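# Move parcel from cart into desk letter tray

## Task

Take the parcel off the cart and set it in the letter tray on the desk so that all of it rests within the tray's walls, held there by nothing but the tray. Then open the gripper and pull the hand away. The robot must not tip over or finish leaning.

## Robot and tools

Robot: a wheeled base with a vertical column, a tilting head and two six-joint arms (left and right), each ending in a two-finger gripper. With arms folded it measures 0.73 m long, 0.62 m wide and 1.88 m tall, and its front sits 0.40 m ahead of the column. The base drives only forward/back and turns in place; it cannot slide sideways.

Frames: the base frame has its origin on the floor under the column, between the drive wheels, with x forward, y to the left and z up. left_hand and right_hand are reported in this frame as the point where the fingers meet (tips reach 8 mm farther); the hand's z axis runs along the fingers and its y axis across the opening. Odometry is the base frame as it was at scene start; it counts wheel rotation only, so slip shows up as false travel. Heading is in radians, left positive, -3.142 to 3.142.

execute_actions: argument actions is a list holding one action or none (an empty list just reports state and images). An action may contain base, joints or both, plus optional speeds. All motions in it start together.
- base: exactly one key. translate_m is a relative drive in metres from the current spot, forward positive, -3 to 3. rotate_rad is a relative turn in radians, counter-clockwise (left) positive, -3.2 to 3.2. A move needing more than 8.667 s is refused.
- joints: a single dictionary, keyed by joint name, covering both arms; each value is an absolute target, not an offset. Angles in radians: head_tilt_rad -0.61 to 1.308 (0 about level, positive looks down); for each arm, joint1 -2.879 to 2.879, joint2 0 to 3.141, joint3 0 to 3.019, joint4 -1.692 to 1.57, joint5 -1.57 to 1.57 (positive swings the hand to the robot's right), joint6 -2.094 to 2.094 (hand roll). left_gripper_m / right_gripper_m is the fingertip gap in metres, 0 (closed) to 0.093. Joints omitted may still be driving toward an earlier target.
- speeds: caps for this action only, translate_m 0.05 to 0.8 m/s, rotate_rad 0.1 to 1 rad/s (the top is default). It does not slow arms.
- cameras: list of cam_head_left, cam_head_right, cam_left_wrist, cam_right_wrist, nav_camera, or all; null/omitted gives all, [] gives none. Unknown keys or out-of-range values cause refusal and nothing moves.

Arm geometry guide: with joint1 at -1.57 (left) or 1.57 (right) and joints 5, 6 at 0, the arm swings in a vertical plane straight ahead, 0.23 m to its side. Let a = j2 - 0.35, b = 1.05 + j2 - j3, c = b - j4 (c = 1.57 means fingers pointing down). The hand point lies about 0.12 + 0.39 sin a + 0.38 cos b + 0.25 cos c m ahead and 1.46 + 0.39 cos a - 0.38 sin b - 0.25 sin c m up. Example: j2, j3, j4 = 0.93, 0.78, 0.14 gives 0.60 m ahead, 1.21 m up. Real hands usually end up to 5 cm lower and nearer the column (about 12 cm with heavy or far loads). Reach is about 1 m from the shoulder, lowest about 0.47 m up; the floor is out of reach. Light loads (to 0.3 kg) are fine with fingers down 0.65 to 1.6 m up and up to 0.6 m ahead.

Gripping: fingers are 7 cm long; the body behind them is 10 cm wide and 7 cm thick, and the wrist camera sticks out 11 cm on one side. To grip, command an opening smaller than the object; off_target is then expected. If the reported opening stays 0.002 m or more above the target, something is held. Small joint changes (under about 0.03 rad, 0.08 for joints 2 and 3) may not move anything; for a gentle touch step about 0.05 rad per call from your previous target.

Results: base_status and joint_status give each motion's outcome: done, off_target, contact_stop (base stalled on an obstacle; back off 0.05 m before retrying or turning), time_out, not_followed / 'joint command not followed' (a self-collision check held back arm targets; move the offending joints at least 0.05 rad back, or move the other arm away). on_its_own lists uncommanded behaviour; 'held at' is a held target. turned_by_wheels vs turned_by_imu: a gap above about 4% and 0.05 rad means collision or slip. base_tilt is lean in degrees (forward, right). motor_effort shows wheel motor percentages with the peak in brackets. wheel_motors_off = 1 means overload cut the wheels for 2 s. Motor temperatures are listed per arm joint; MOTOR HOT appears from 85 °C and at 100 °C the arm drops.

Cameras: head cameras look ahead, tilted by head_tilt_rad; wrist cameras look along the fingers, angled 0.62 rad toward the hand's +x; nav_camera sits low at the base front. Calibration data exists for projecting pixels.

wait: seconds 0 to 10, commands nothing, returns state and images. zoom_image: camera name plus region [x0, y0, x1, y1] in pixels of that camera's latest image, at most 504 x 504. read_manual: returns URDF licence text only. finished_scene: scene is the integer number of the current scene; it ends it for good and reports success.

Avoid: arms striking or pressing on each other, long hard pushes (overheating, especially with joint5 turned far), dropping or flinging the parcel, table edges catching the column, and wheel overload. To relieve a blocked arm, resend its reported joint positions as targets.

Each tool is called after "Call:" as name(argument=value, ...) on one line, values as JSON.

## Session

Call:
execute_actions(actions=[])

Scene clock: 0.00 s.
Motor temperatures (°C, as the motors report them): left_arm=[23 22 24 23 24 22] | right_arm=[24 23 23 26 23 22]
base_odometry: x=+0.000 y=+0.000 heading=+0.000 (m, m, rad; odometry frame)
turned_by_wheels: +0.000 (rad since the last result)
turned_by_imu: +0.000 (rad since the last result)
base_tilt: forward=+0.3 right=-0.1 (deg)
base_status: not commanded
joint_positions: head_tilt_rad=+0.883 left_joint1_rad=-1.560 left_joint2_rad=+0.899 left_joint3_rad=+0.427 left_joint4_rad=-0.930 left_joint5_rad=-0.015 left_joint6_rad=-0.066 left_gripper_m=+0.095 right_joint1_rad=+1.566 right_joint2_rad=+0.887 right_joint3_rad=+0.428 right_joint4_rad=-0.947 right_joint5_rad=-0.033 right_joint6_rad=-0.089 right_gripper_m=+0.094
joint_status: not commanded
wheel_motors_off: 0
motor_effort: left_wheel=+2 right_wheel=+1 (%)
left_hand: x=+0.1567 y=+0.2295 z=+1.2453 quat_wxyz=(+0.424, +0.031, -0.905, -0.024) (m; base frame)
right_hand: x=+0.1568 y=-0.2209 z=+1.2489 quat_wxyz=(+0.426, +0.031, -0.904, -0.032) (m; base frame)
pictures: cam_head_left, cam_head_right, cam_left_wrist, cam_right_wrist, nav_camera
Images, in order (width x height): cam_head_left 672x504, cam_head_right 672x504, cam_left_wrist 672x504, cam_right_wrist 672x504, nav_camera 672x504.

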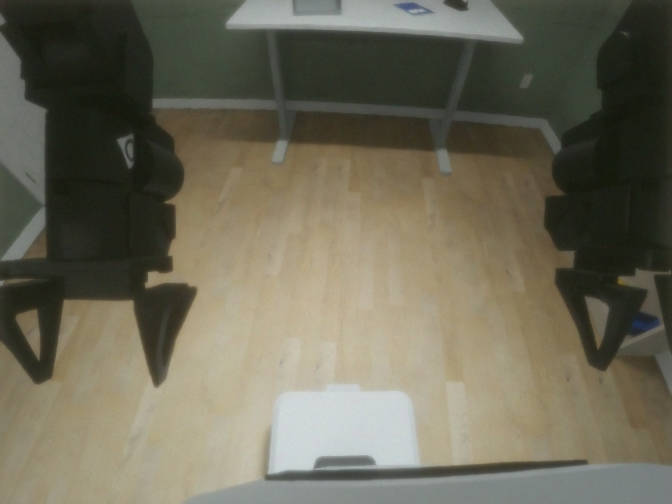

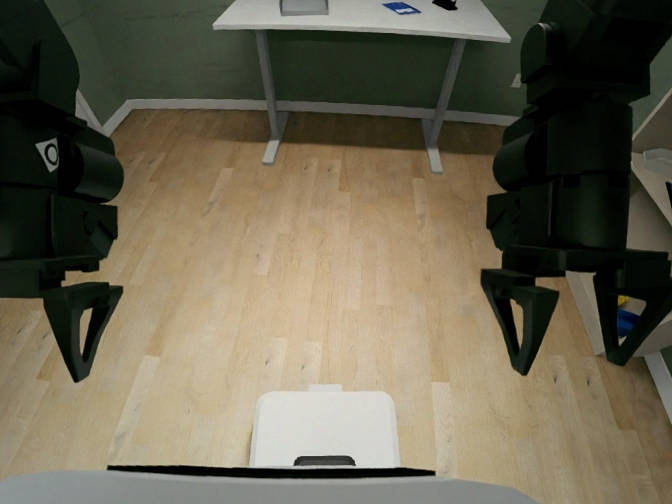

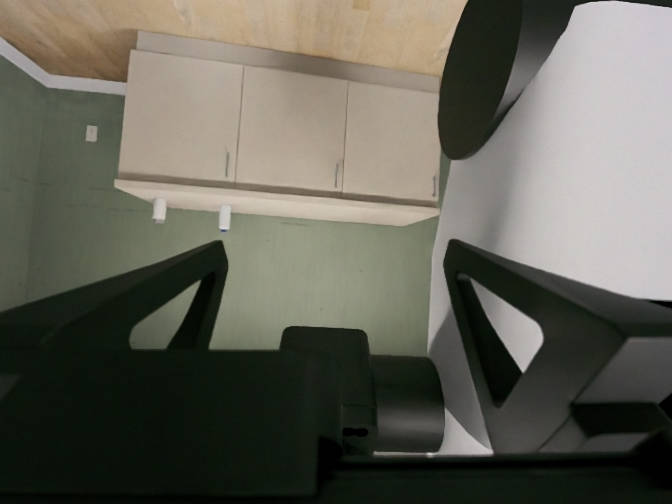

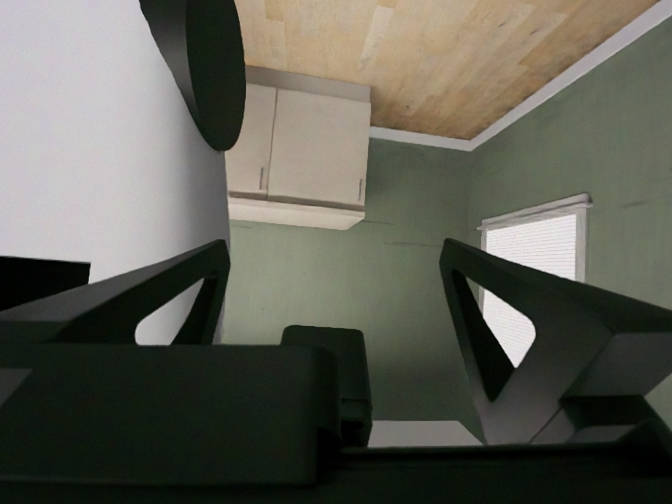

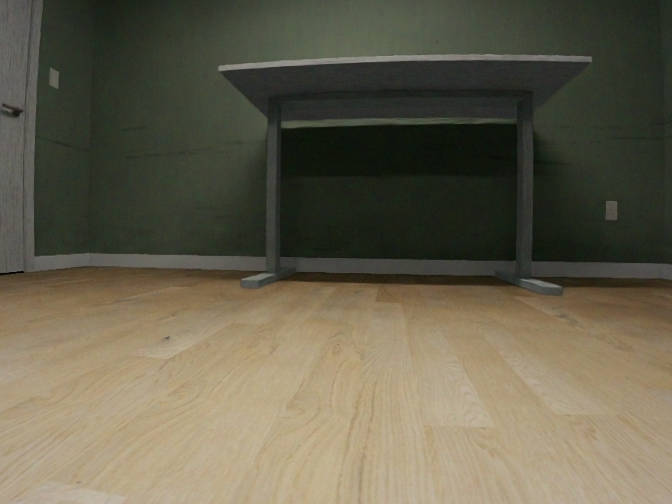

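Call:
execute_actions(actions=[{"base":{"rotate_rad":-1.0},"joints":{"head_tilt_rad":0.6}}], cameras=["cam_head_left","nav_camera"])

Scene clock: 2.53 s.
Motor temperatures (°C, as the motors report them): left_arm=[23 22 24 23 24 22] | right_arm=[24 24 23 26 23 22]
base_odometry: x=+0.000 y=+0.000 heading=-0.999 (m, m, rad; odometry frame)
turned_by_wheels: -0.999 (rad since the last result)
turned_by_imu: -0.980 (rad since the last result)
base_tilt: forward=+0.3 right=-0.1 (deg)
base_status: done
joint_positions: head_tilt_rad=+0.618 left_joint1_rad=-1.560 left_joint2_rad=+0.899 left_joint3_rad=+0.428 left_joint4_rad=-0.930 left_joint5_rad=-0.015 left_joint6_rad=-0.066 left_gripper_m=+0.095 right_joint1_rad=+1.566 right_joint2_rad=+0.887 right_joint3_rad=+0.428 right_joint4_rad=-0.947 right_joint5_rad=-0.033 right_joint6_rad=-0.089 right_gripper_m=+0.094
joint_status: all done
wheel_motors_off: 0
motor_effort: left_wheel=+1(35) right_wheel=-2(32) (%)
left_hand: x=+0.1571 y=+0.2295 z=+1.2452 quat_wxyz=(+0.424, +0.031, -0.905, -0.024) (m; base frame)
right_hand: x=+0.1568 y=-0.2209 z=+1.2489 quat_wxyz=(+0.426, +0.031, -0.904, -0.032) (m; base frame)
pictures: cam_head_left, nav_camera
camera_calibration (this result's frames):
cam_head_left: T_world_to_cam=[[-0.0172226, -0.999803, 0.00982348, 0.0322433], [-0.636572, 0.00338812, -0.77121, 1.22834], [0.771025, -0.0195356, -0.636505, 0.881204], [0, 0, 0, 1]] pos_world=[0.103049, 0.04529, 1.50788]
Images, in order (width x height): cam_head_left 672x504, nav_camera 672x504.

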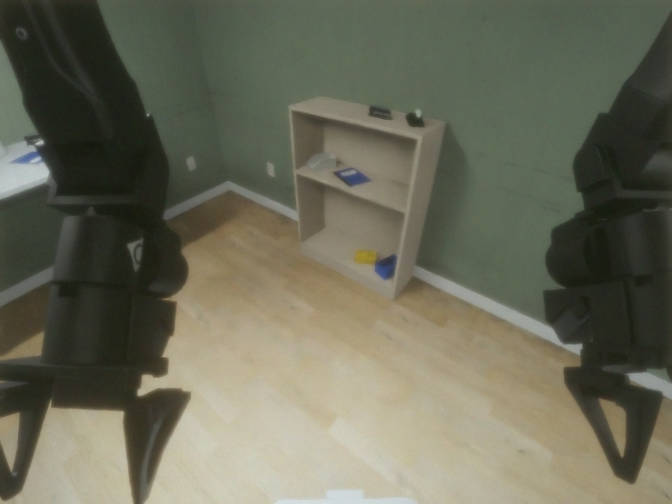

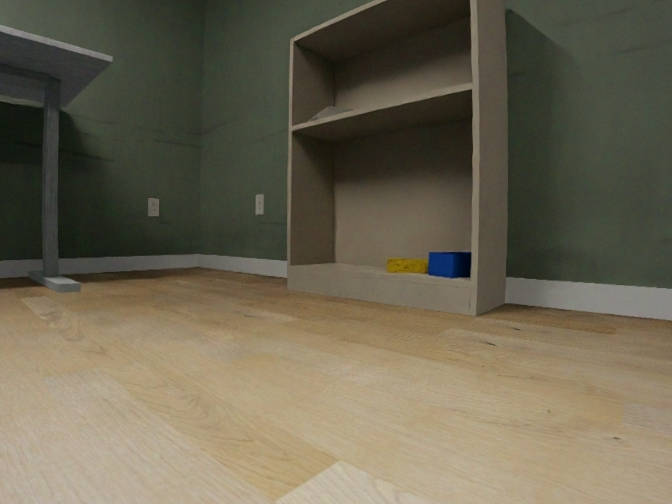

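Not the cart. Probably on the left.

Call:
execute_actions(actions=[{"base":{"rotate_rad":2.57}}], cameras=["cam_head_left","nav_camera","cam_right_wrist","cam_left_wrist"])

Scene clock: 9.37 s.
Motor temperatures (°C, as the motors report them): left_arm=[23 22 24 23 24 22] | right_arm=[24 24 23 26 23 22]
base_odometry: x=+0.000 y=+0.000 heading=+1.570 (m, m, rad; odometry frame)
turned_by_wheels: +2.569 (rad since the last result)
turned_by_imu: +2.520 (rad since the last result)
base_tilt: forward=+0.2 right=+0.0 (deg)
base_status: done
joint_positions: head_tilt_rad=+0.617 left_joint1_rad=-1.560 left_joint2_rad=+0.899 left_joint3_rad=+0.428 left_joint4_rad=-0.930 left_joint5_rad=-0.015 left_joint6_rad=-0.066 left_gripper_m=+0.095 right_joint1_rad=+1.566 right_joint2_rad=+0.887 right_joint3_rad=+0.428 right_joint4_rad=-0.947 right_joint5_rad=-0.033 right_joint6_rad=-0.089 right_gripper_m=+0.094
joint_status: not commanded
wheel_motors_off: 0
motor_effort: left_wheel=-2(27) right_wheel=+2(30) (%)
left_hand: x=+0.1571 y=+0.2295 z=+1.2452 quat_wxyz=(+0.424, +0.031, -0.905, -0.024) (m; base frame)
right_hand: x=+0.1568 y=-0.2209 z=+1.2489 quat_wxyz=(+0.426, +0.031, -0.904, -0.032) (m; base frame)
pictures: cam_head_left, cam_left_wrist, cam_right_wrist, nav_camera
camera_calibration (this result's frames):
cam_head_left: T_world_to_cam=[[-0.0172233, -0.999803, 0.00982226, 0.0322452], [-0.636517, 0.00338812, -0.771255, 1.2284], [0.77107, -0.0195356, -0.63645, 0.881117], [0, 0, 0, 1]] pos_world=[0.103052, 0.04529, 1.50788]
cam_left_wrist: T_world_to_cam=[[0.039463, -0.997281, -0.0622374, 0.299279], [-0.0558952, -0.0643916, 0.996358, -1.21394], [-0.997656, -0.0358405, -0.0582843, 0.358862], [0, 0, 0, 1]] pos_world=[0.278357, 0.233159, 1.24907]
Images, in order (width x height): cam_head_left 672x504, cam_left_wrist 672x504, cam_right_wrist 672x504, nav_camera 672x504.

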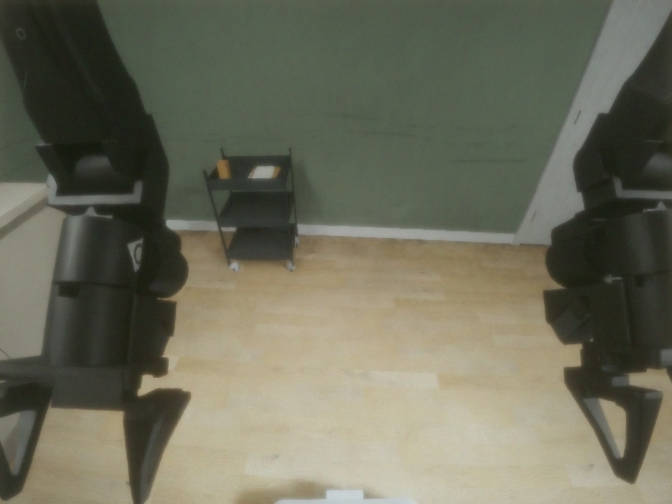

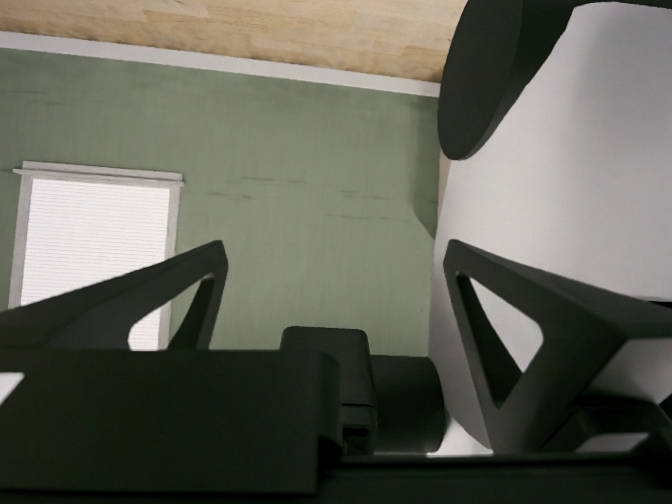

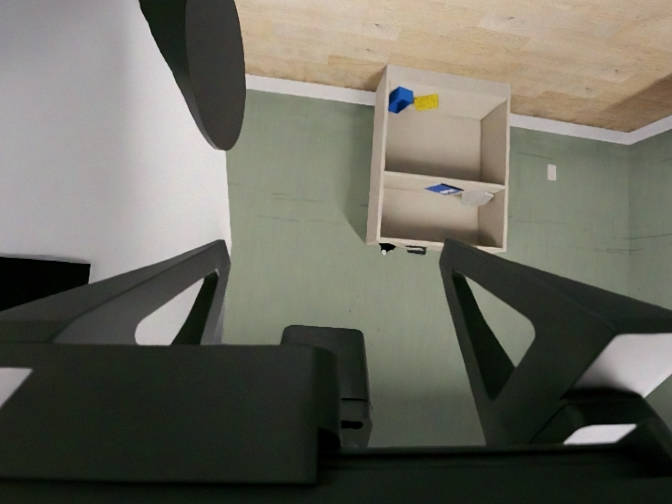

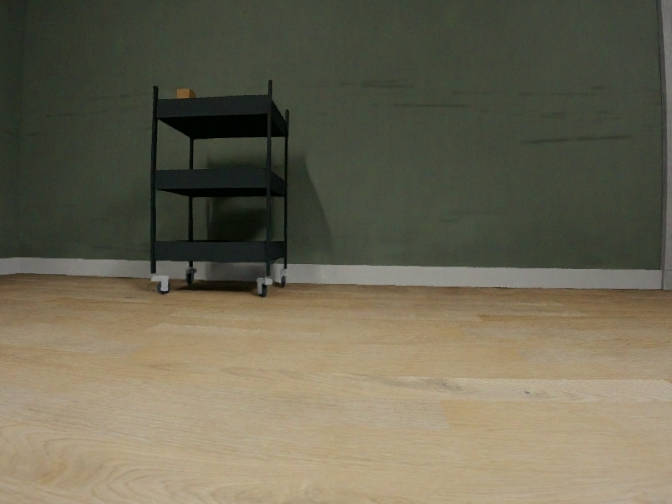

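Call:
zoom_image(camera="cam_head_left", region=[180, 130, 320, 280])

Region (180, 130, 320, 280) of cam_head_left's 672x504 image, scaled by 3.360, with more detail than that image has; it fills the left 470 columns of this view, and the rest is white.

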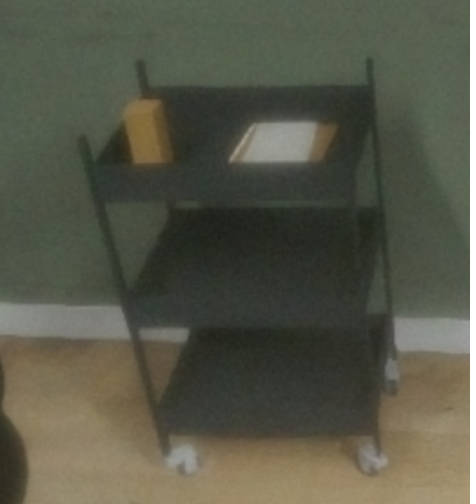

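Call:
execute_actions(actions=[{"base":{"rotate_rad":0.4}}], cameras=[])

Call:
execute_actions(actions=[{"base":{"translate_m":1.08},"joints":{"head_tilt_rad":0.9}}], cameras=[])

Call:
execute_actions(actions=[{"base":{"rotate_rad":-0.37}}], cameras=["cam_head_left","cam_head_right","nav_camera"])

Scene clock: 23.43 s.
Motor temperatures (°C, as the motors report them): left_arm=[23 22 24 23 24 22] | right_arm=[24 24 23 26 23 22]
base_odometry: x=+0.000 y=+0.000 heading=+1.969 (m, m, rad; odometry frame)
turned_by_wheels: +0.399 (rad since the last result)
turned_by_imu: +0.392 (rad since the last result)
base_tilt: forward=+0.2 right=+0.0 (deg)
base_status: done
joint_positions: head_tilt_rad=+0.617 left_joint1_rad=-1.560 left_joint2_rad=+0.899 left_joint3_rad=+0.428 left_joint4_rad=-0.930 left_joint5_rad=-0.015 left_joint6_rad=-0.066 left_gripper_m=+0.095 right_joint1_rad=+1.566 right_joint2_rad=+0.887 right_joint3_rad=+0.428 right_joint4_rad=-0.947 right_joint5_rad=-0.033 right_joint6_rad=-0.089 right_gripper_m=+0.094
joint_status: not commanded
wheel_motors_off: 0
motor_effort: left_wheel=-3(27) right_wheel=+1(34) (%)
left_hand: x=+0.1569 y=+0.2295 z=+1.2453 quat_wxyz=(+0.424, +0.031, -0.905, -0.024) (m; base frame)
right_hand: x=+0.1568 y=-0.2209 z=+1.2489 quat_wxyz=(+0.426, +0.031, -0.904, -0.032) (m; base frame)
pictures: none
No camera images: the call's "cameras" was empty. Leave "cameras" out to get every camera's image.

Scene clock: 26.60 s.
Motor temperatures (°C, as the motors report them): left_arm=[23 22 24 23 24 22] | right_arm=[24 24 23 26 23 22]
base_odometry: x=-0.419 y=+0.995 heading=+1.969 (m, m, rad; odometry frame)
turned_by_wheels: +0.000 (rad since the last result)
turned_by_imu: +0.002 (rad since the last result)
base_tilt: forward=+0.3 right=-0.1 (deg)
base_status: done
joint_positions: head_tilt_rad=+0.902 left_joint1_rad=-1.560 left_joint2_rad=+0.899 left_joint3_rad=+0.430 left_joint4_rad=-0.930 left_joint5_rad=-0.015 left_joint6_rad=-0.066 left_gripper_m=+0.095 right_joint1_rad=+1.566 right_joint2_rad=+0.887 right_joint3_rad=+0.430 right_joint4_rad=-0.947 right_joint5_rad=-0.033 right_joint6_rad=-0.089 right_gripper_m=+0.094
joint_status: all done
wheel_motors_off: 0
motor_effort: left_wheel=-1(40) right_wheel=+0(61) (%)
left_hand: x=+0.1581 y=+0.2295 z=+1.2449 quat_wxyz=(+0.423, +0.031, -0.905, -0.024) (m; base frame)
right_hand: x=+0.1578 y=-0.2209 z=+1.2485 quat_wxyz=(+0.425, +0.031, -0.904, -0.032) (m; base frame)
pictures: none
No camera images: the call's "cameras" was empty. Leave "cameras" out to get every camera's image.

Scene clock: 28.13 s.
Motor temperatures (°C, as the motors report them): left_arm=[23 22 24 23 24 22] | right_arm=[24 24 23 26 23 22]
base_odometry: x=-0.419 y=+0.995 heading=+1.600 (m, m, rad; odometry frame)
turned_by_wheels: -0.369 (rad since the last result)
turned_by_imu: -0.362 (rad since the last result)
base_tilt: forward=+0.2 right=+0.0 (deg)
base_status: done
joint_positions: head_tilt_rad=+0.902 left_joint1_rad=-1.560 left_joint2_rad=+0.899 left_joint3_rad=+0.429 left_joint4_rad=-0.930 left_joint5_rad=-0.015 left_joint6_rad=-0.066 left_gripper_m=+0.095 right_joint1_rad=+1.566 right_joint2_rad=+0.887 right_joint3_rad=+0.430 right_joint4_rad=-0.947 right_joint5_rad=-0.033 right_joint6_rad=-0.089 right_gripper_m=+0.094
joint_status: not commanded
wheel_motors_off: 0
motor_effort: left_wheel=+1(28) right_wheel=-4(46) (%)
left_hand: x=+0.1577 y=+0.2295 z=+1.2450 quat_wxyz=(+0.423, +0.031, -0.905, -0.024) (m; base frame)
right_hand: x=+0.1578 y=-0.2209 z=+1.2485 quat_wxyz=(+0.425, +0.031, -0.904, -0.032) (m; base frame)
pictures: cam_head_left, cam_head_right, nav_camera
camera_calibration (this result's frames):
cam_head_left: T_world_to_cam=[[-0.0137781, -0.999803, 0.0142578, 0.0252423], [-0.827247, 0.00338812, -0.561828, 0.915422], [0.561669, -0.0195356, -0.827131, 1.18524], [0, 0, 0, 1]] pos_world=[0.0919175, 0.04529, 1.4943]
cam_head_right: T_world_to_cam=[[-0.0194586, -0.999427, 0.027708, -0.0687321], [-0.832673, 0.000859468, -0.553764, 0.903699], [0.553423, -0.0338471, -0.832213, 1.18925], [0, 0, 0, 1]] pos_world=[0.0929913, -0.0292167, 1.49205]
Images, in order (width x height): cam_head_left 672x504, cam_head_right 672x504, nav_camera 672x504.

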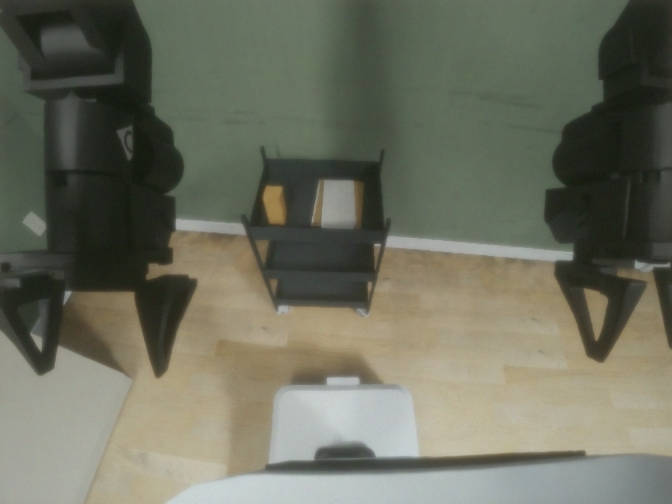

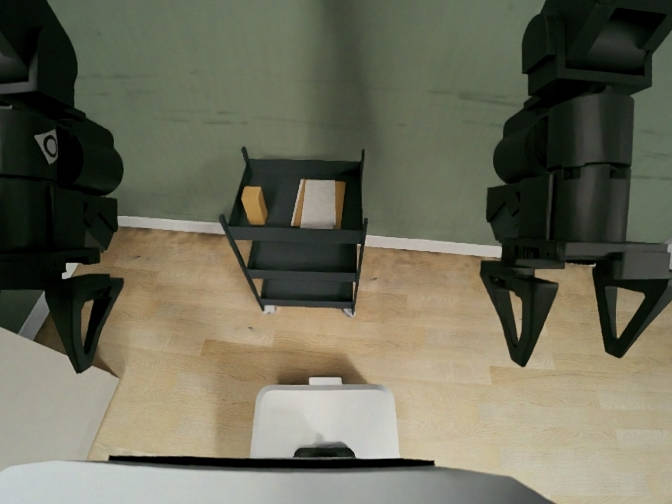

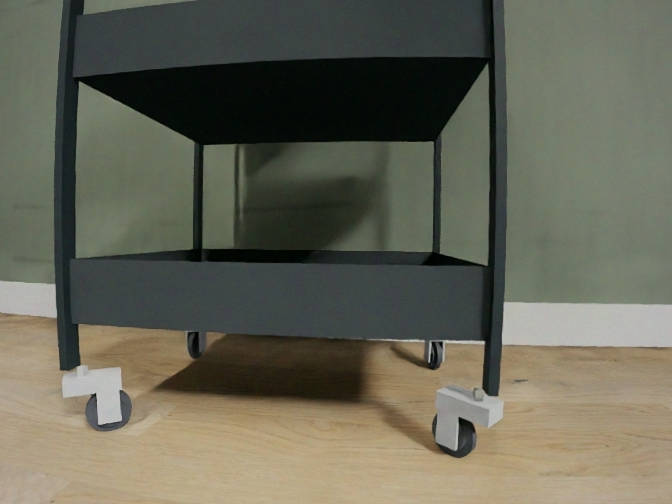

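Call:
zoom_image(camera="cam_head_left", region=[230, 140, 400, 260])

Call:
zoom_image(camera="cam_head_right", region=[210, 140, 380, 260])

Region (230, 140, 400, 260) of cam_head_left's 672x504 image, scaled by 2.965, with more detail than that image has; it fills the top 356 rows of this view, and the rest is white.

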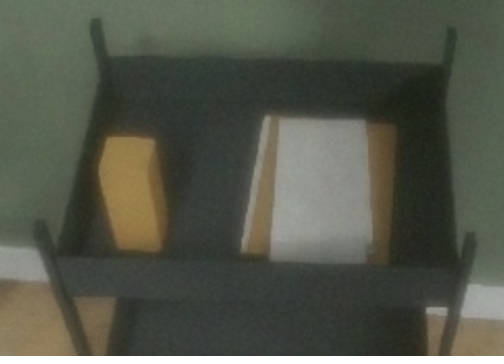

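Region (210, 140, 380, 260) of cam_head_right's 672x504 image, scaled by 2.965, with more detail than that image has; it fills the top 356 rows of this view, and the rest is white.

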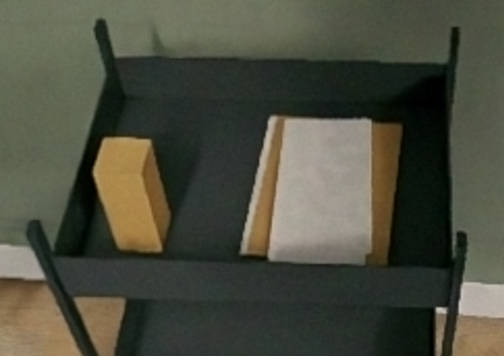

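Call:
execute_actions(actions=[{"base":{"translate_m":0.25},"joints":{"head_tilt_rad":1.1,"left_joint1_rad":-1.58,"left_joint2_rad":1.61,"left_joint3_rad":1.19,"left_joint4_rad":-0.10,"left_joint5_rad":0,"left_joint6_rad":0}}], cameras=["cam_head_left","cam_head_right","cam_left_wrist"])

Scene clock: 31.23 s.
Motor temperatures (°C, as the motors report them): left_arm=[23 22 24 23 24 22] | right_arm=[24 24 23 26 23 22]
base_odometry: x=-0.427 y=+1.245 heading=+1.599 (m, m, rad; odometry frame)
turned_by_wheels: -0.001 (rad since the last result)
turned_by_imu: +0.000 (rad since the last result)
base_tilt: forward=+0.3 right=+0.0 (deg)
base_status: done
joint_positions: head_tilt_rad=+1.100 left_joint1_rad=-1.567 left_joint2_rad=+1.601 left_joint3_rad=+1.191 left_joint4_rad=-0.101 left_joint5_rad=-0.002 left_joint6_rad=-0.012 left_gripper_m=+0.095 right_joint1_rad=+1.566 right_joint2_rad=+0.887 right_joint3_rad=+0.429 right_joint4_rad=-0.947 right_joint5_rad=-0.033 right_joint6_rad=-0.089 right_gripper_m=+0.094
joint_status: all done
wheel_motors_off: 0
motor_effort: left_wheel=+1(53) right_wheel=+0(47) (%)
left_hand: x=+0.5359 y=+0.2277 z=+0.9502 quat_wxyz=(-0.006, +0.007, -1.000, -0.003) (m; base frame)
right_hand: x=+0.1577 y=-0.2209 z=+1.2486 quat_wxyz=(+0.425, +0.031, -0.904, -0.032) (m; base frame)
pictures: cam_head_left, cam_head_right, cam_left_wrist
camera_calibration (this result's frames):
cam_head_left: T_world_to_cam=[[-0.0107071, -0.999803, 0.0166876, 0.0213467], [-0.921535, 0.00338812, -0.388281, 0.652874], [0.388148, -0.0195356, -0.92139, 1.33907], [0, 0, 0, 1]] pos_world=[0.0821171, 0.04529, 1.48695]
cam_head_right: T_world_to_cam=[[-0.0136333, -0.999427, 0.030992, -0.0740807], [-0.92527, 0.000859468, -0.379308, 0.639666], [0.379064, -0.0338471, -0.924751, 1.34048], [0, 0, 0, 1]] pos_world=[0.0827282, -0.0292167, 1.48453]
cam_left_wrist: T_world_to_cam=[[0.0112496, -0.999935, 0.00175682, 0.219092], [-0.810896, -0.00809477, 0.585134, -0.116397], [-0.585082, -0.0080071, -0.810934, 1.20727], [0, 0, 0, 1]] pos_world=[0.6095, 0.227803, 1.04674]
Images, in order (width x height): cam_head_left 672x504, cam_head_right 672x504, cam_left_wrist 672x504.

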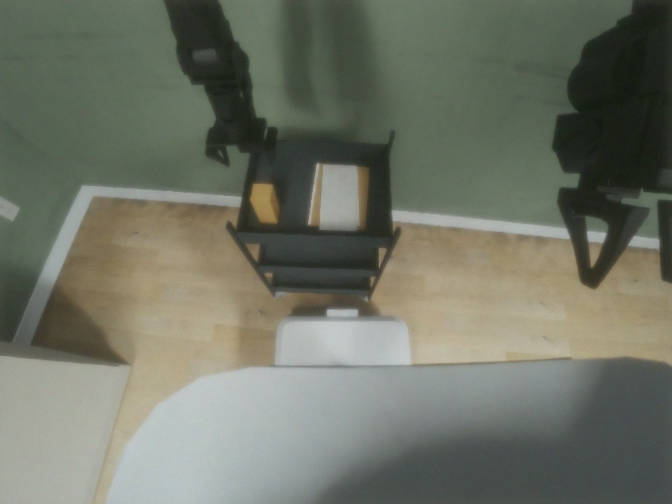

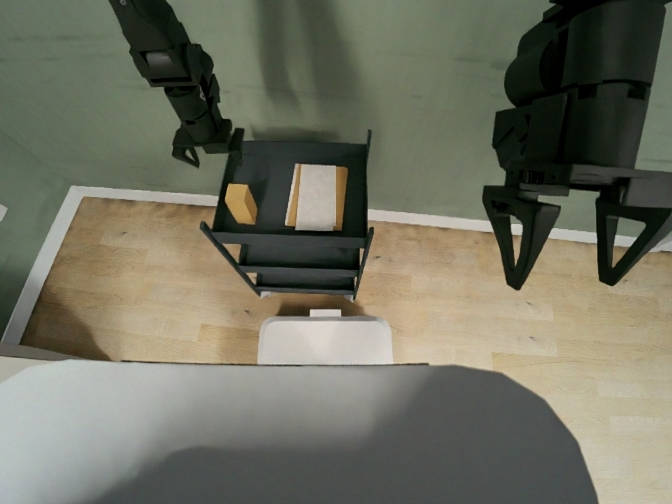

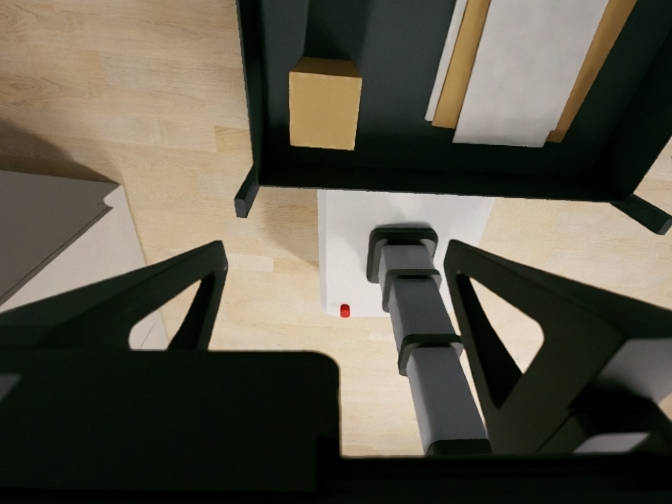

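Call:
execute_actions(actions=[{"joints":{"left_joint1_rad":-1.55,"left_joint2_rad":1.93,"left_joint3_rad":1.54,"left_joint4_rad":-0.13}}], cameras=["cam_head_left","cam_left_wrist"])

Scene clock: 32.80 s.
Motor temperatures (°C, as the motors report them): left_arm=[23 22 24 23 24 22] | right_arm=[24 24 23 26 23 22]
base_odometry: x=-0.427 y=+1.245 heading=+1.599 (m, m, rad; odometry frame)
turned_by_wheels: +0.000 (rad since the last result)
turned_by_imu: +0.000 (rad since the last result)
base_tilt: forward=+0.3 right=+0.0 (deg)
base_status: not commanded
joint_positions: head_tilt_rad=+1.100 left_joint1_rad=-1.564 left_joint2_rad=+1.946 left_joint3_rad=+1.535 left_joint4_rad=-0.127 left_joint5_rad=-0.002 left_joint6_rad=-0.012 left_gripper_m=+0.095 right_joint1_rad=+1.566 right_joint2_rad=+0.887 right_joint3_rad=+0.429 right_joint4_rad=-0.947 right_joint5_rad=-0.033 right_joint6_rad=-0.089 right_gripper_m=+0.094
joint_status: all done
wheel_motors_off: 0
motor_effort: left_wheel=+0(0) right_wheel=+1(2) (%)
left_hand: x=+0.5480 y=+0.2303 z=+0.8197 quat_wxyz=(+0.007, +0.008, -1.000, -0.004) (m; base frame)
right_hand: x=+0.1577 y=-0.2209 z=+1.2486 quat_wxyz=(+0.425, +0.031, -0.904, -0.032) (m; base frame)
pictures: cam_head_left, cam_left_wrist
camera_calibration (this result's frames):
cam_head_left: T_world_to_cam=[[-0.0107071, -0.999803, 0.0166876, 0.0213467], [-0.921535, 0.00338812, -0.388281, 0.652874], [0.388148, -0.0195356, -0.92139, 1.33907], [0, 0, 0, 1]] pos_world=[0.0821171, 0.04529, 1.48695]
cam_left_wrist: T_world_to_cam=[[0.0127233, -0.999919, -0.000798341, 0.223065], [-0.795202, -0.0106024, 0.606252, -0.055564], [-0.606211, -0.00707867, -0.795272, 1.10699], [0, 0, 0, 1]] pos_world=[0.624045, 0.230294, 0.914219]
Images, in order (width x height): cam_head_left 672x504, cam_left_wrist 672x504.

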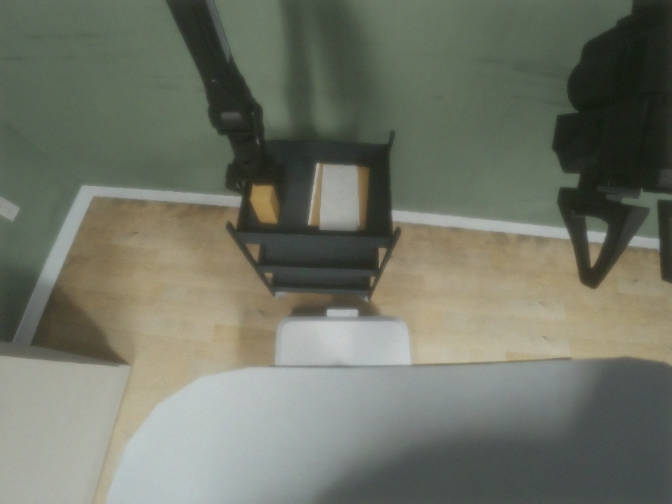

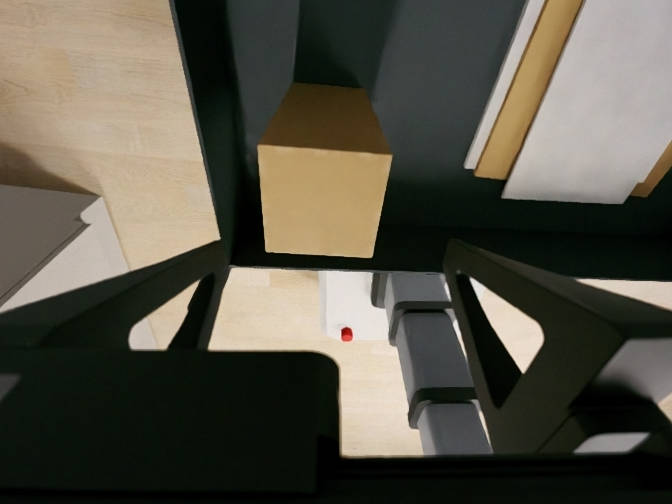

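Call:
execute_actions(actions=[{"joints":{"left_joint1_rad":-1.54,"left_joint2_rad":2.14,"left_joint3_rad":1.79,"left_joint4_rad":-0.17,"left_joint6_rad":0.03}}], cameras=["cam_head_left","cam_left_wrist"])

Scene clock: 34.27 s.
Motor temperatures (°C, as the motors report them): left_arm=[23 22 24 23 24 22] | right_arm=[24 24 23 26 23 22]
base_odometry: x=-0.427 y=+1.245 heading=+1.599 (m, m, rad; odometry frame)
turned_by_wheels: +0.000 (rad since the last result)
turned_by_imu: +0.000 (rad since the last result)
base_tilt: forward=+0.2 right=+0.0 (deg)
base_status: not commanded
joint_positions: head_tilt_rad=+1.100 left_joint1_rad=-1.554 left_joint2_rad=+2.147 left_joint3_rad=+1.784 left_joint4_rad=-0.166 left_joint5_rad=-0.002 left_joint6_rad=+0.016 left_gripper_m=+0.095 right_joint1_rad=+1.566 right_joint2_rad=+0.887 right_joint3_rad=+0.429 right_joint4_rad=-0.947 right_joint5_rad=-0.033 right_joint6_rad=-0.089 right_gripper_m=+0.094
joint_status: all done
wheel_motors_off: 0
motor_effort: left_wheel=-1(1) right_wheel=+3(1) (%)
left_hand: x=+0.5581 y=+0.2395 z=+0.7455 quat_wxyz=(+0.003, -0.004, -1.000, -0.008) (m; base frame)
right_hand: x=+0.1577 y=-0.2209 z=+1.2486 quat_wxyz=(+0.425, +0.031, -0.904, -0.032) (m; base frame)
pictures: cam_head_left, cam_left_wrist
camera_calibration (this result's frames):
cam_head_left: T_world_to_cam=[[-0.0107071, -0.999803, 0.0166876, 0.0213467], [-0.921535, 0.00338812, -0.388281, 0.652874], [0.388148, -0.0195356, -0.92139, 1.33907], [0, 0, 0, 1]] pos_world=[0.0821171, 0.04529, 1.48695]
cam_left_wrist: T_world_to_cam=[[-0.0103979, -0.999904, -0.00910899, 0.251185], [-0.800372, 0.00286167, 0.599497, 0.00224269], [-0.599414, 0.0135241, -0.800325, 1.04925], [0, 0, 0, 1]] pos_world=[0.63334, 0.236965, 0.840682]
Images, in order (width x height): cam_head_left 672x504, cam_left_wrist 672x504.

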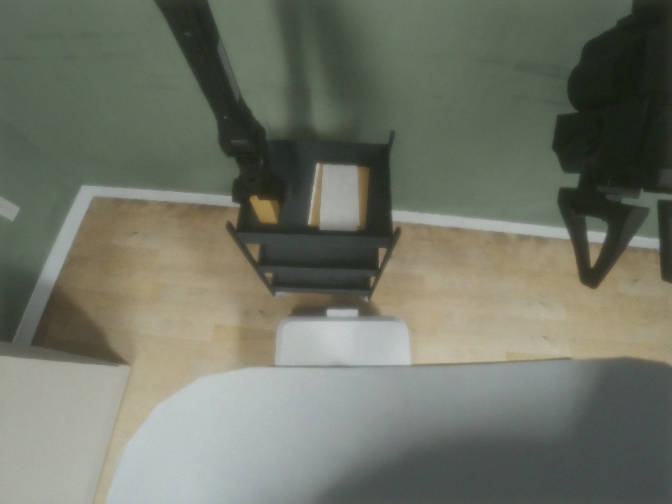

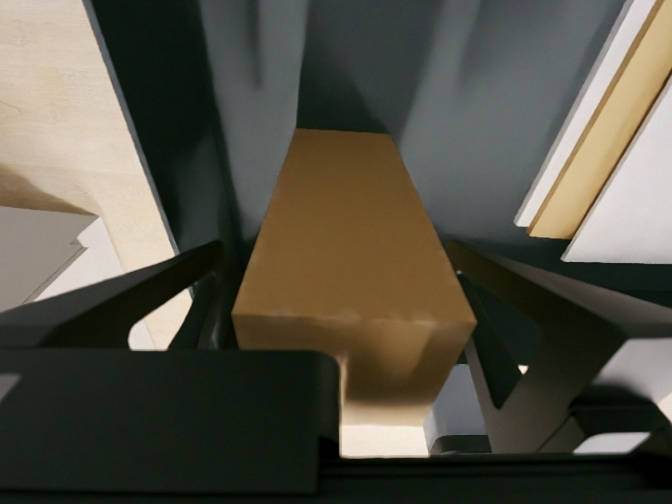

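Call:
execute_actions(actions=[{"joints":{"left_gripper_m":0.03}}], cameras=[])

Call:
execute_actions(actions=[{"joints":{"left_joint2_rad":1.61,"left_joint3_rad":1.19,"left_joint4_rad":-0.10}}], cameras=["cam_head_left","cam_left_wrist"])

Scene clock: 35.10 s.
Motor temperatures (°C, as the motors report them): left_arm=[23 23 24 23 24 22] | right_arm=[24 24 23 26 23 22]
base_odometry: x=-0.427 y=+1.245 heading=+1.599 (m, m, rad; odometry frame)
turned_by_wheels: +0.000 (rad since the last result)
turned_by_imu: +0.000 (rad since the last result)
base_tilt: forward=+0.3 right=+0.0 (deg)
base_status: not commanded
joint_positions: head_tilt_rad=+1.100 left_joint1_rad=-1.554 left_joint2_rad=+2.147 left_joint3_rad=+1.784 left_joint4_rad=-0.166 left_joint5_rad=-0.001 left_joint6_rad=+0.016 left_gripper_m=+0.051 right_joint1_rad=+1.566 right_joint2_rad=+0.887 right_joint3_rad=+0.429 right_joint4_rad=-0.947 right_joint5_rad=-0.033 right_joint6_rad=-0.089 right_gripper_m=+0.094
joint_status: left_gripper_m off_target (ended at +0.051, target +0.030)
wheel_motors_off: 0
motor_effort: left_wheel=+0(0) right_wheel=+1(0) (%)
left_hand: x=+0.5581 y=+0.2394 z=+0.7455 quat_wxyz=(+0.003, -0.004, -1.000, -0.008) (m; base frame)
right_hand: x=+0.1577 y=-0.2209 z=+1.2486 quat_wxyz=(+0.425, +0.031, -0.904, -0.032) (m; base frame)
pictures: none
No camera images: the call's "cameras" was empty. Leave "cameras" out to get every camera's image.

Scene clock: 36.50 s.
Motor temperatures (°C, as the motors report them): left_arm=[23 23 24 23 24 22] | right_arm=[24 24 23 26 23 22]
base_odometry: x=-0.427 y=+1.245 heading=+1.599 (m, m, rad; odometry frame)
turned_by_wheels: +0.000 (rad since the last result)
turned_by_imu: +0.000 (rad since the last result)
base_tilt: forward=+0.3 right=+0.0 (deg)
base_status: not commanded
joint_positions: head_tilt_rad=+1.100 left_joint1_rad=-1.554 left_joint2_rad=+1.610 left_joint3_rad=+1.187 left_joint4_rad=-0.102 left_joint5_rad=-0.001 left_joint6_rad=+0.016 left_gripper_m=+0.051 right_joint1_rad=+1.566 right_joint2_rad=+0.887 right_joint3_rad=+0.429 right_joint4_rad=-0.947 right_joint5_rad=-0.033 right_joint6_rad=-0.089 right_gripper_m=+0.094
joint_status: all done
wheel_motors_off: 0
motor_effort: left_wheel=+0(1) right_wheel=+1(0) (%)
left_hand: x=+0.5285 y=+0.2362 z=+0.9465 quat_wxyz=(+0.001, -0.004, -1.000, -0.008) (m; base frame)
right_hand: x=+0.1577 y=-0.2209 z=+1.2486 quat_wxyz=(+0.425, +0.031, -0.904, -0.032) (m; base frame)
pictures: cam_head_left, cam_left_wrist
camera_calibration (this result's frames):
cam_head_left: T_world_to_cam=[[-0.0107071, -0.999803, 0.0166876, 0.0213467], [-0.921535, 0.00338812, -0.388281, 0.652874], [0.388148, -0.0195356, -0.92139, 1.33907], [0, 0, 0, 1]] pos_world=[0.0821171, 0.04529, 1.48695]
cam_left_wrist: T_world_to_cam=[[-0.0107977, -0.999906, -0.00841066, 0.248887], [-0.802424, 0.00364568, 0.596744, -0.138419], [-0.596657, 0.0131924, -0.802388, 1.19304], [0, 0, 0, 1]] pos_world=[0.60345, 0.233629, 1.04197]
Images, in order (width x height): cam_head_left 672x504, cam_left_wrist 672x504.

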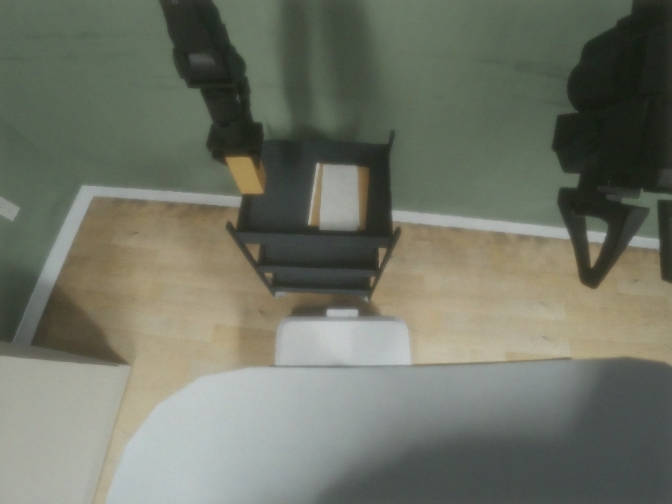

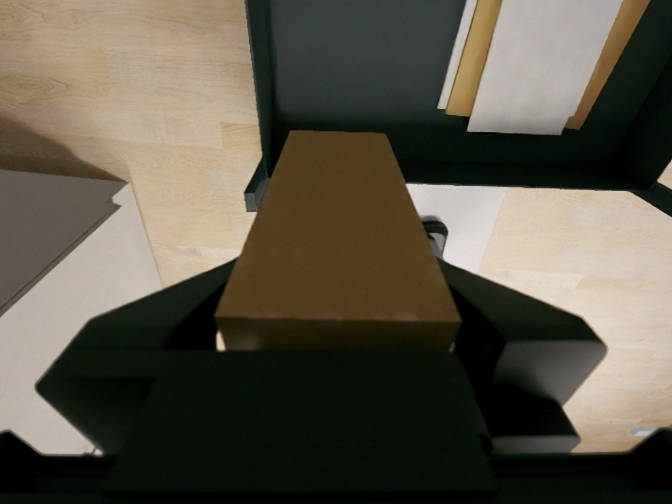

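Call:
execute_actions(actions=[{"base":{"translate_m":-1.36},"joints":{"head_tilt_rad":0.5,"left_joint1_rad":-1.57,"left_joint2_rad":0.92,"left_joint3_rad":0.86,"left_joint4_rad":-0.47}}], cameras=[])

Call:
execute_actions(actions=[{"base":{"rotate_rad":-1.6}}], cameras=[])

Call:
execute_actions(actions=[{"base":{"translate_m":1.5}}], cameras=["cam_head_left","cam_head_right","nav_camera"])

Scene clock: 41.07 s.
Motor temperatures (°C, as the motors report them): left_arm=[23 23 24 23 24 22] | right_arm=[24 24 23 26 23 22]
base_odometry: x=-0.388 y=-0.114 heading=+1.600 (m, m, rad; odometry frame)
turned_by_wheels: +0.000 (rad since the last result)
turned_by_imu: -0.002 (rad since the last result)
base_tilt: forward=+0.2 right=+0.0 (deg)
base_status: done
joint_positions: head_tilt_rad=+0.518 left_joint1_rad=-1.556 left_joint2_rad=+0.914 left_joint3_rad=+0.851 left_joint4_rad=-0.464 left_joint5_rad=-0.001 left_joint6_rad=+0.016 left_gripper_m=+0.051 right_joint1_rad=+1.566 right_joint2_rad=+0.887 right_joint3_rad=+0.426 right_joint4_rad=-0.947 right_joint5_rad=-0.033 right_joint6_rad=-0.089 right_gripper_m=+0.094
joint_status: all done
wheel_motors_off: 0
motor_effort: left_wheel=+0(43) right_wheel=+2(51) (%)
left_hand: x=+0.4996 y=+0.2312 z=+1.1925 quat_wxyz=(+0.002, -0.004, -1.000, -0.007) (m; base frame)
right_hand: x=+0.1558 y=-0.2209 z=+1.2492 quat_wxyz=(+0.427, +0.031, -0.903, -0.032) (m; base frame)
pictures: none
No camera images: the call's "cameras" was empty. Leave "cameras" out to get every camera's image.

Scene clock: 43.97 s.
Motor temperatures (°C, as the motors report them): left_arm=[23 23 24 23 24 22] | right_arm=[24 24 23 26 23 22]
base_odometry: x=-0.388 y=-0.114 heading=+0.000 (m, m, rad; odometry frame)
turned_by_wheels: -1.599 (rad since the last result)
turned_by_imu: -1.567 (rad since the last result)
base_tilt: forward=+0.2 right=+0.0 (deg)
base_status: done
joint_positions: head_tilt_rad=+0.518 left_joint1_rad=-1.557 left_joint2_rad=+0.914 left_joint3_rad=+0.851 left_joint4_rad=-0.464 left_joint5_rad=-0.001 left_joint6_rad=+0.016 left_gripper_m=+0.051 right_joint1_rad=+1.566 right_joint2_rad=+0.887 right_joint3_rad=+0.426 right_joint4_rad=-0.947 right_joint5_rad=-0.033 right_joint6_rad=-0.089 right_gripper_m=+0.094
joint_status: not commanded
wheel_motors_off: 0
motor_effort: left_wheel=+2(44) right_wheel=-1(48) (%)
left_hand: x=+0.4996 y=+0.2307 z=+1.1925 quat_wxyz=(+0.002, -0.005, -1.000, -0.006) (m; base frame)
right_hand: x=+0.1558 y=-0.2209 z=+1.2492 quat_wxyz=(+0.427, +0.031, -0.903, -0.032) (m; base frame)
pictures: none
No camera images: the call's "cameras" was empty. Leave "cameras" out to get every camera's image.

Scene clock: 47.67 s.
Motor temperatures (°C, as the motors report them): left_arm=[23 23 25 23 24 22] | right_arm=[24 24 23 26 23 22]
base_odometry: x=+1.112 y=-0.114 heading=+0.000 (m, m, rad; odometry frame)
turned_by_wheels: +0.000 (rad since the last result)
turned_by_imu: +0.003 (rad since the last result)
base_tilt: forward=+0.3 right=+0.0 (deg)
base_status: done
joint_positions: head_tilt_rad=+0.518 left_joint1_rad=-1.557 left_joint2_rad=+0.916 left_joint3_rad=+0.851 left_joint4_rad=-0.465 left_joint5_rad=-0.001 left_joint6_rad=+0.016 left_gripper_m=+0.051 right_joint1_rad=+1.566 right_joint2_rad=+0.887 right_joint3_rad=+0.428 right_joint4_rad=-0.947 right_joint5_rad=-0.033 right_joint6_rad=-0.089 right_gripper_m=+0.094
joint_status: not commanded
wheel_motors_off: 0
motor_effort: left_wheel=-1(53) right_wheel=+1(47) (%)
left_hand: x=+0.4989 y=+0.2307 z=+1.1920 quat_wxyz=(+0.003, -0.005, -1.000, -0.006) (m; base frame)
right_hand: x=+0.1571 y=-0.2209 z=+1.2488 quat_wxyz=(+0.426, +0.031, -0.904, -0.032) (m; base frame)
pictures: cam_head_left, cam_head_right, nav_camera
camera_calibration (this result's frames):
cam_head_left: T_world_to_cam=[[-0.0181163, -0.999803, 0.00805719, 0.035008], [-0.556499, 0.00338812, -0.830841, 1.31617], [0.830651, -0.0195356, -0.556451, 0.75494], [0, 0, 0, 1]] pos_world=[0.105988, 0.04529, 1.51333]
cam_head_right: T_world_to_cam=[[-0.0284223, -0.999427, 0.0183995, -0.0539488], [-0.564551, 0.000859468, -0.825398, 1.30861], [0.824909, -0.0338471, -0.564252, 0.763015], [0, 0, 0, 1]] pos_world=[0.107826, -0.0292167, 1.51165]
Images, in order (width x height): cam_head_left 672x504, cam_head_right 672x504, nav_camera 672x504.

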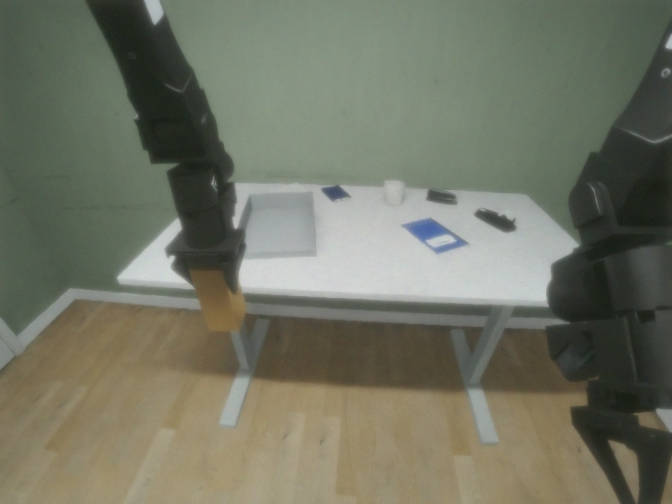

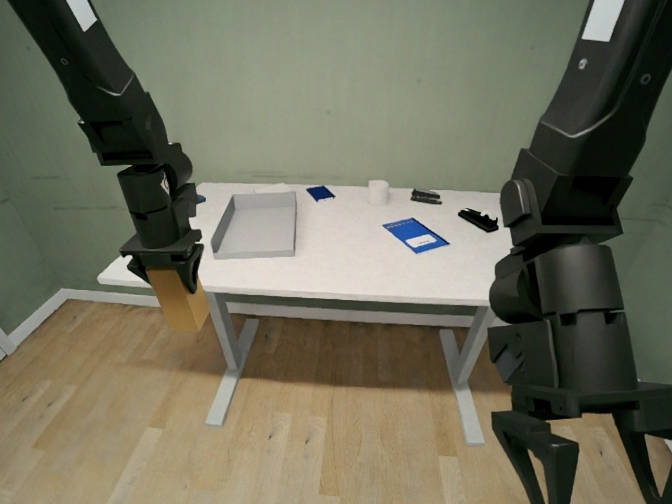

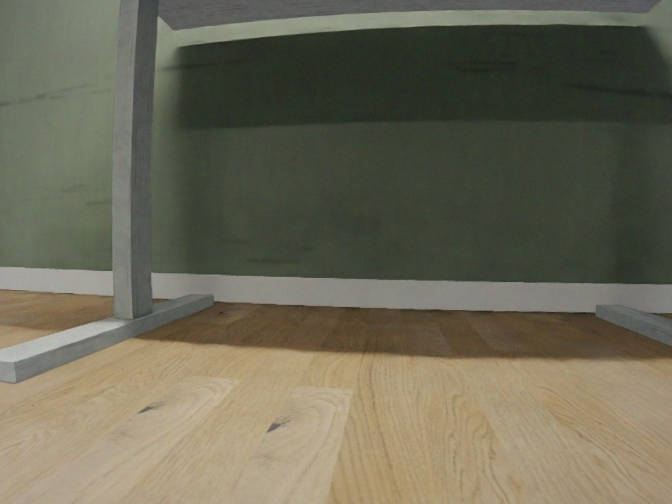

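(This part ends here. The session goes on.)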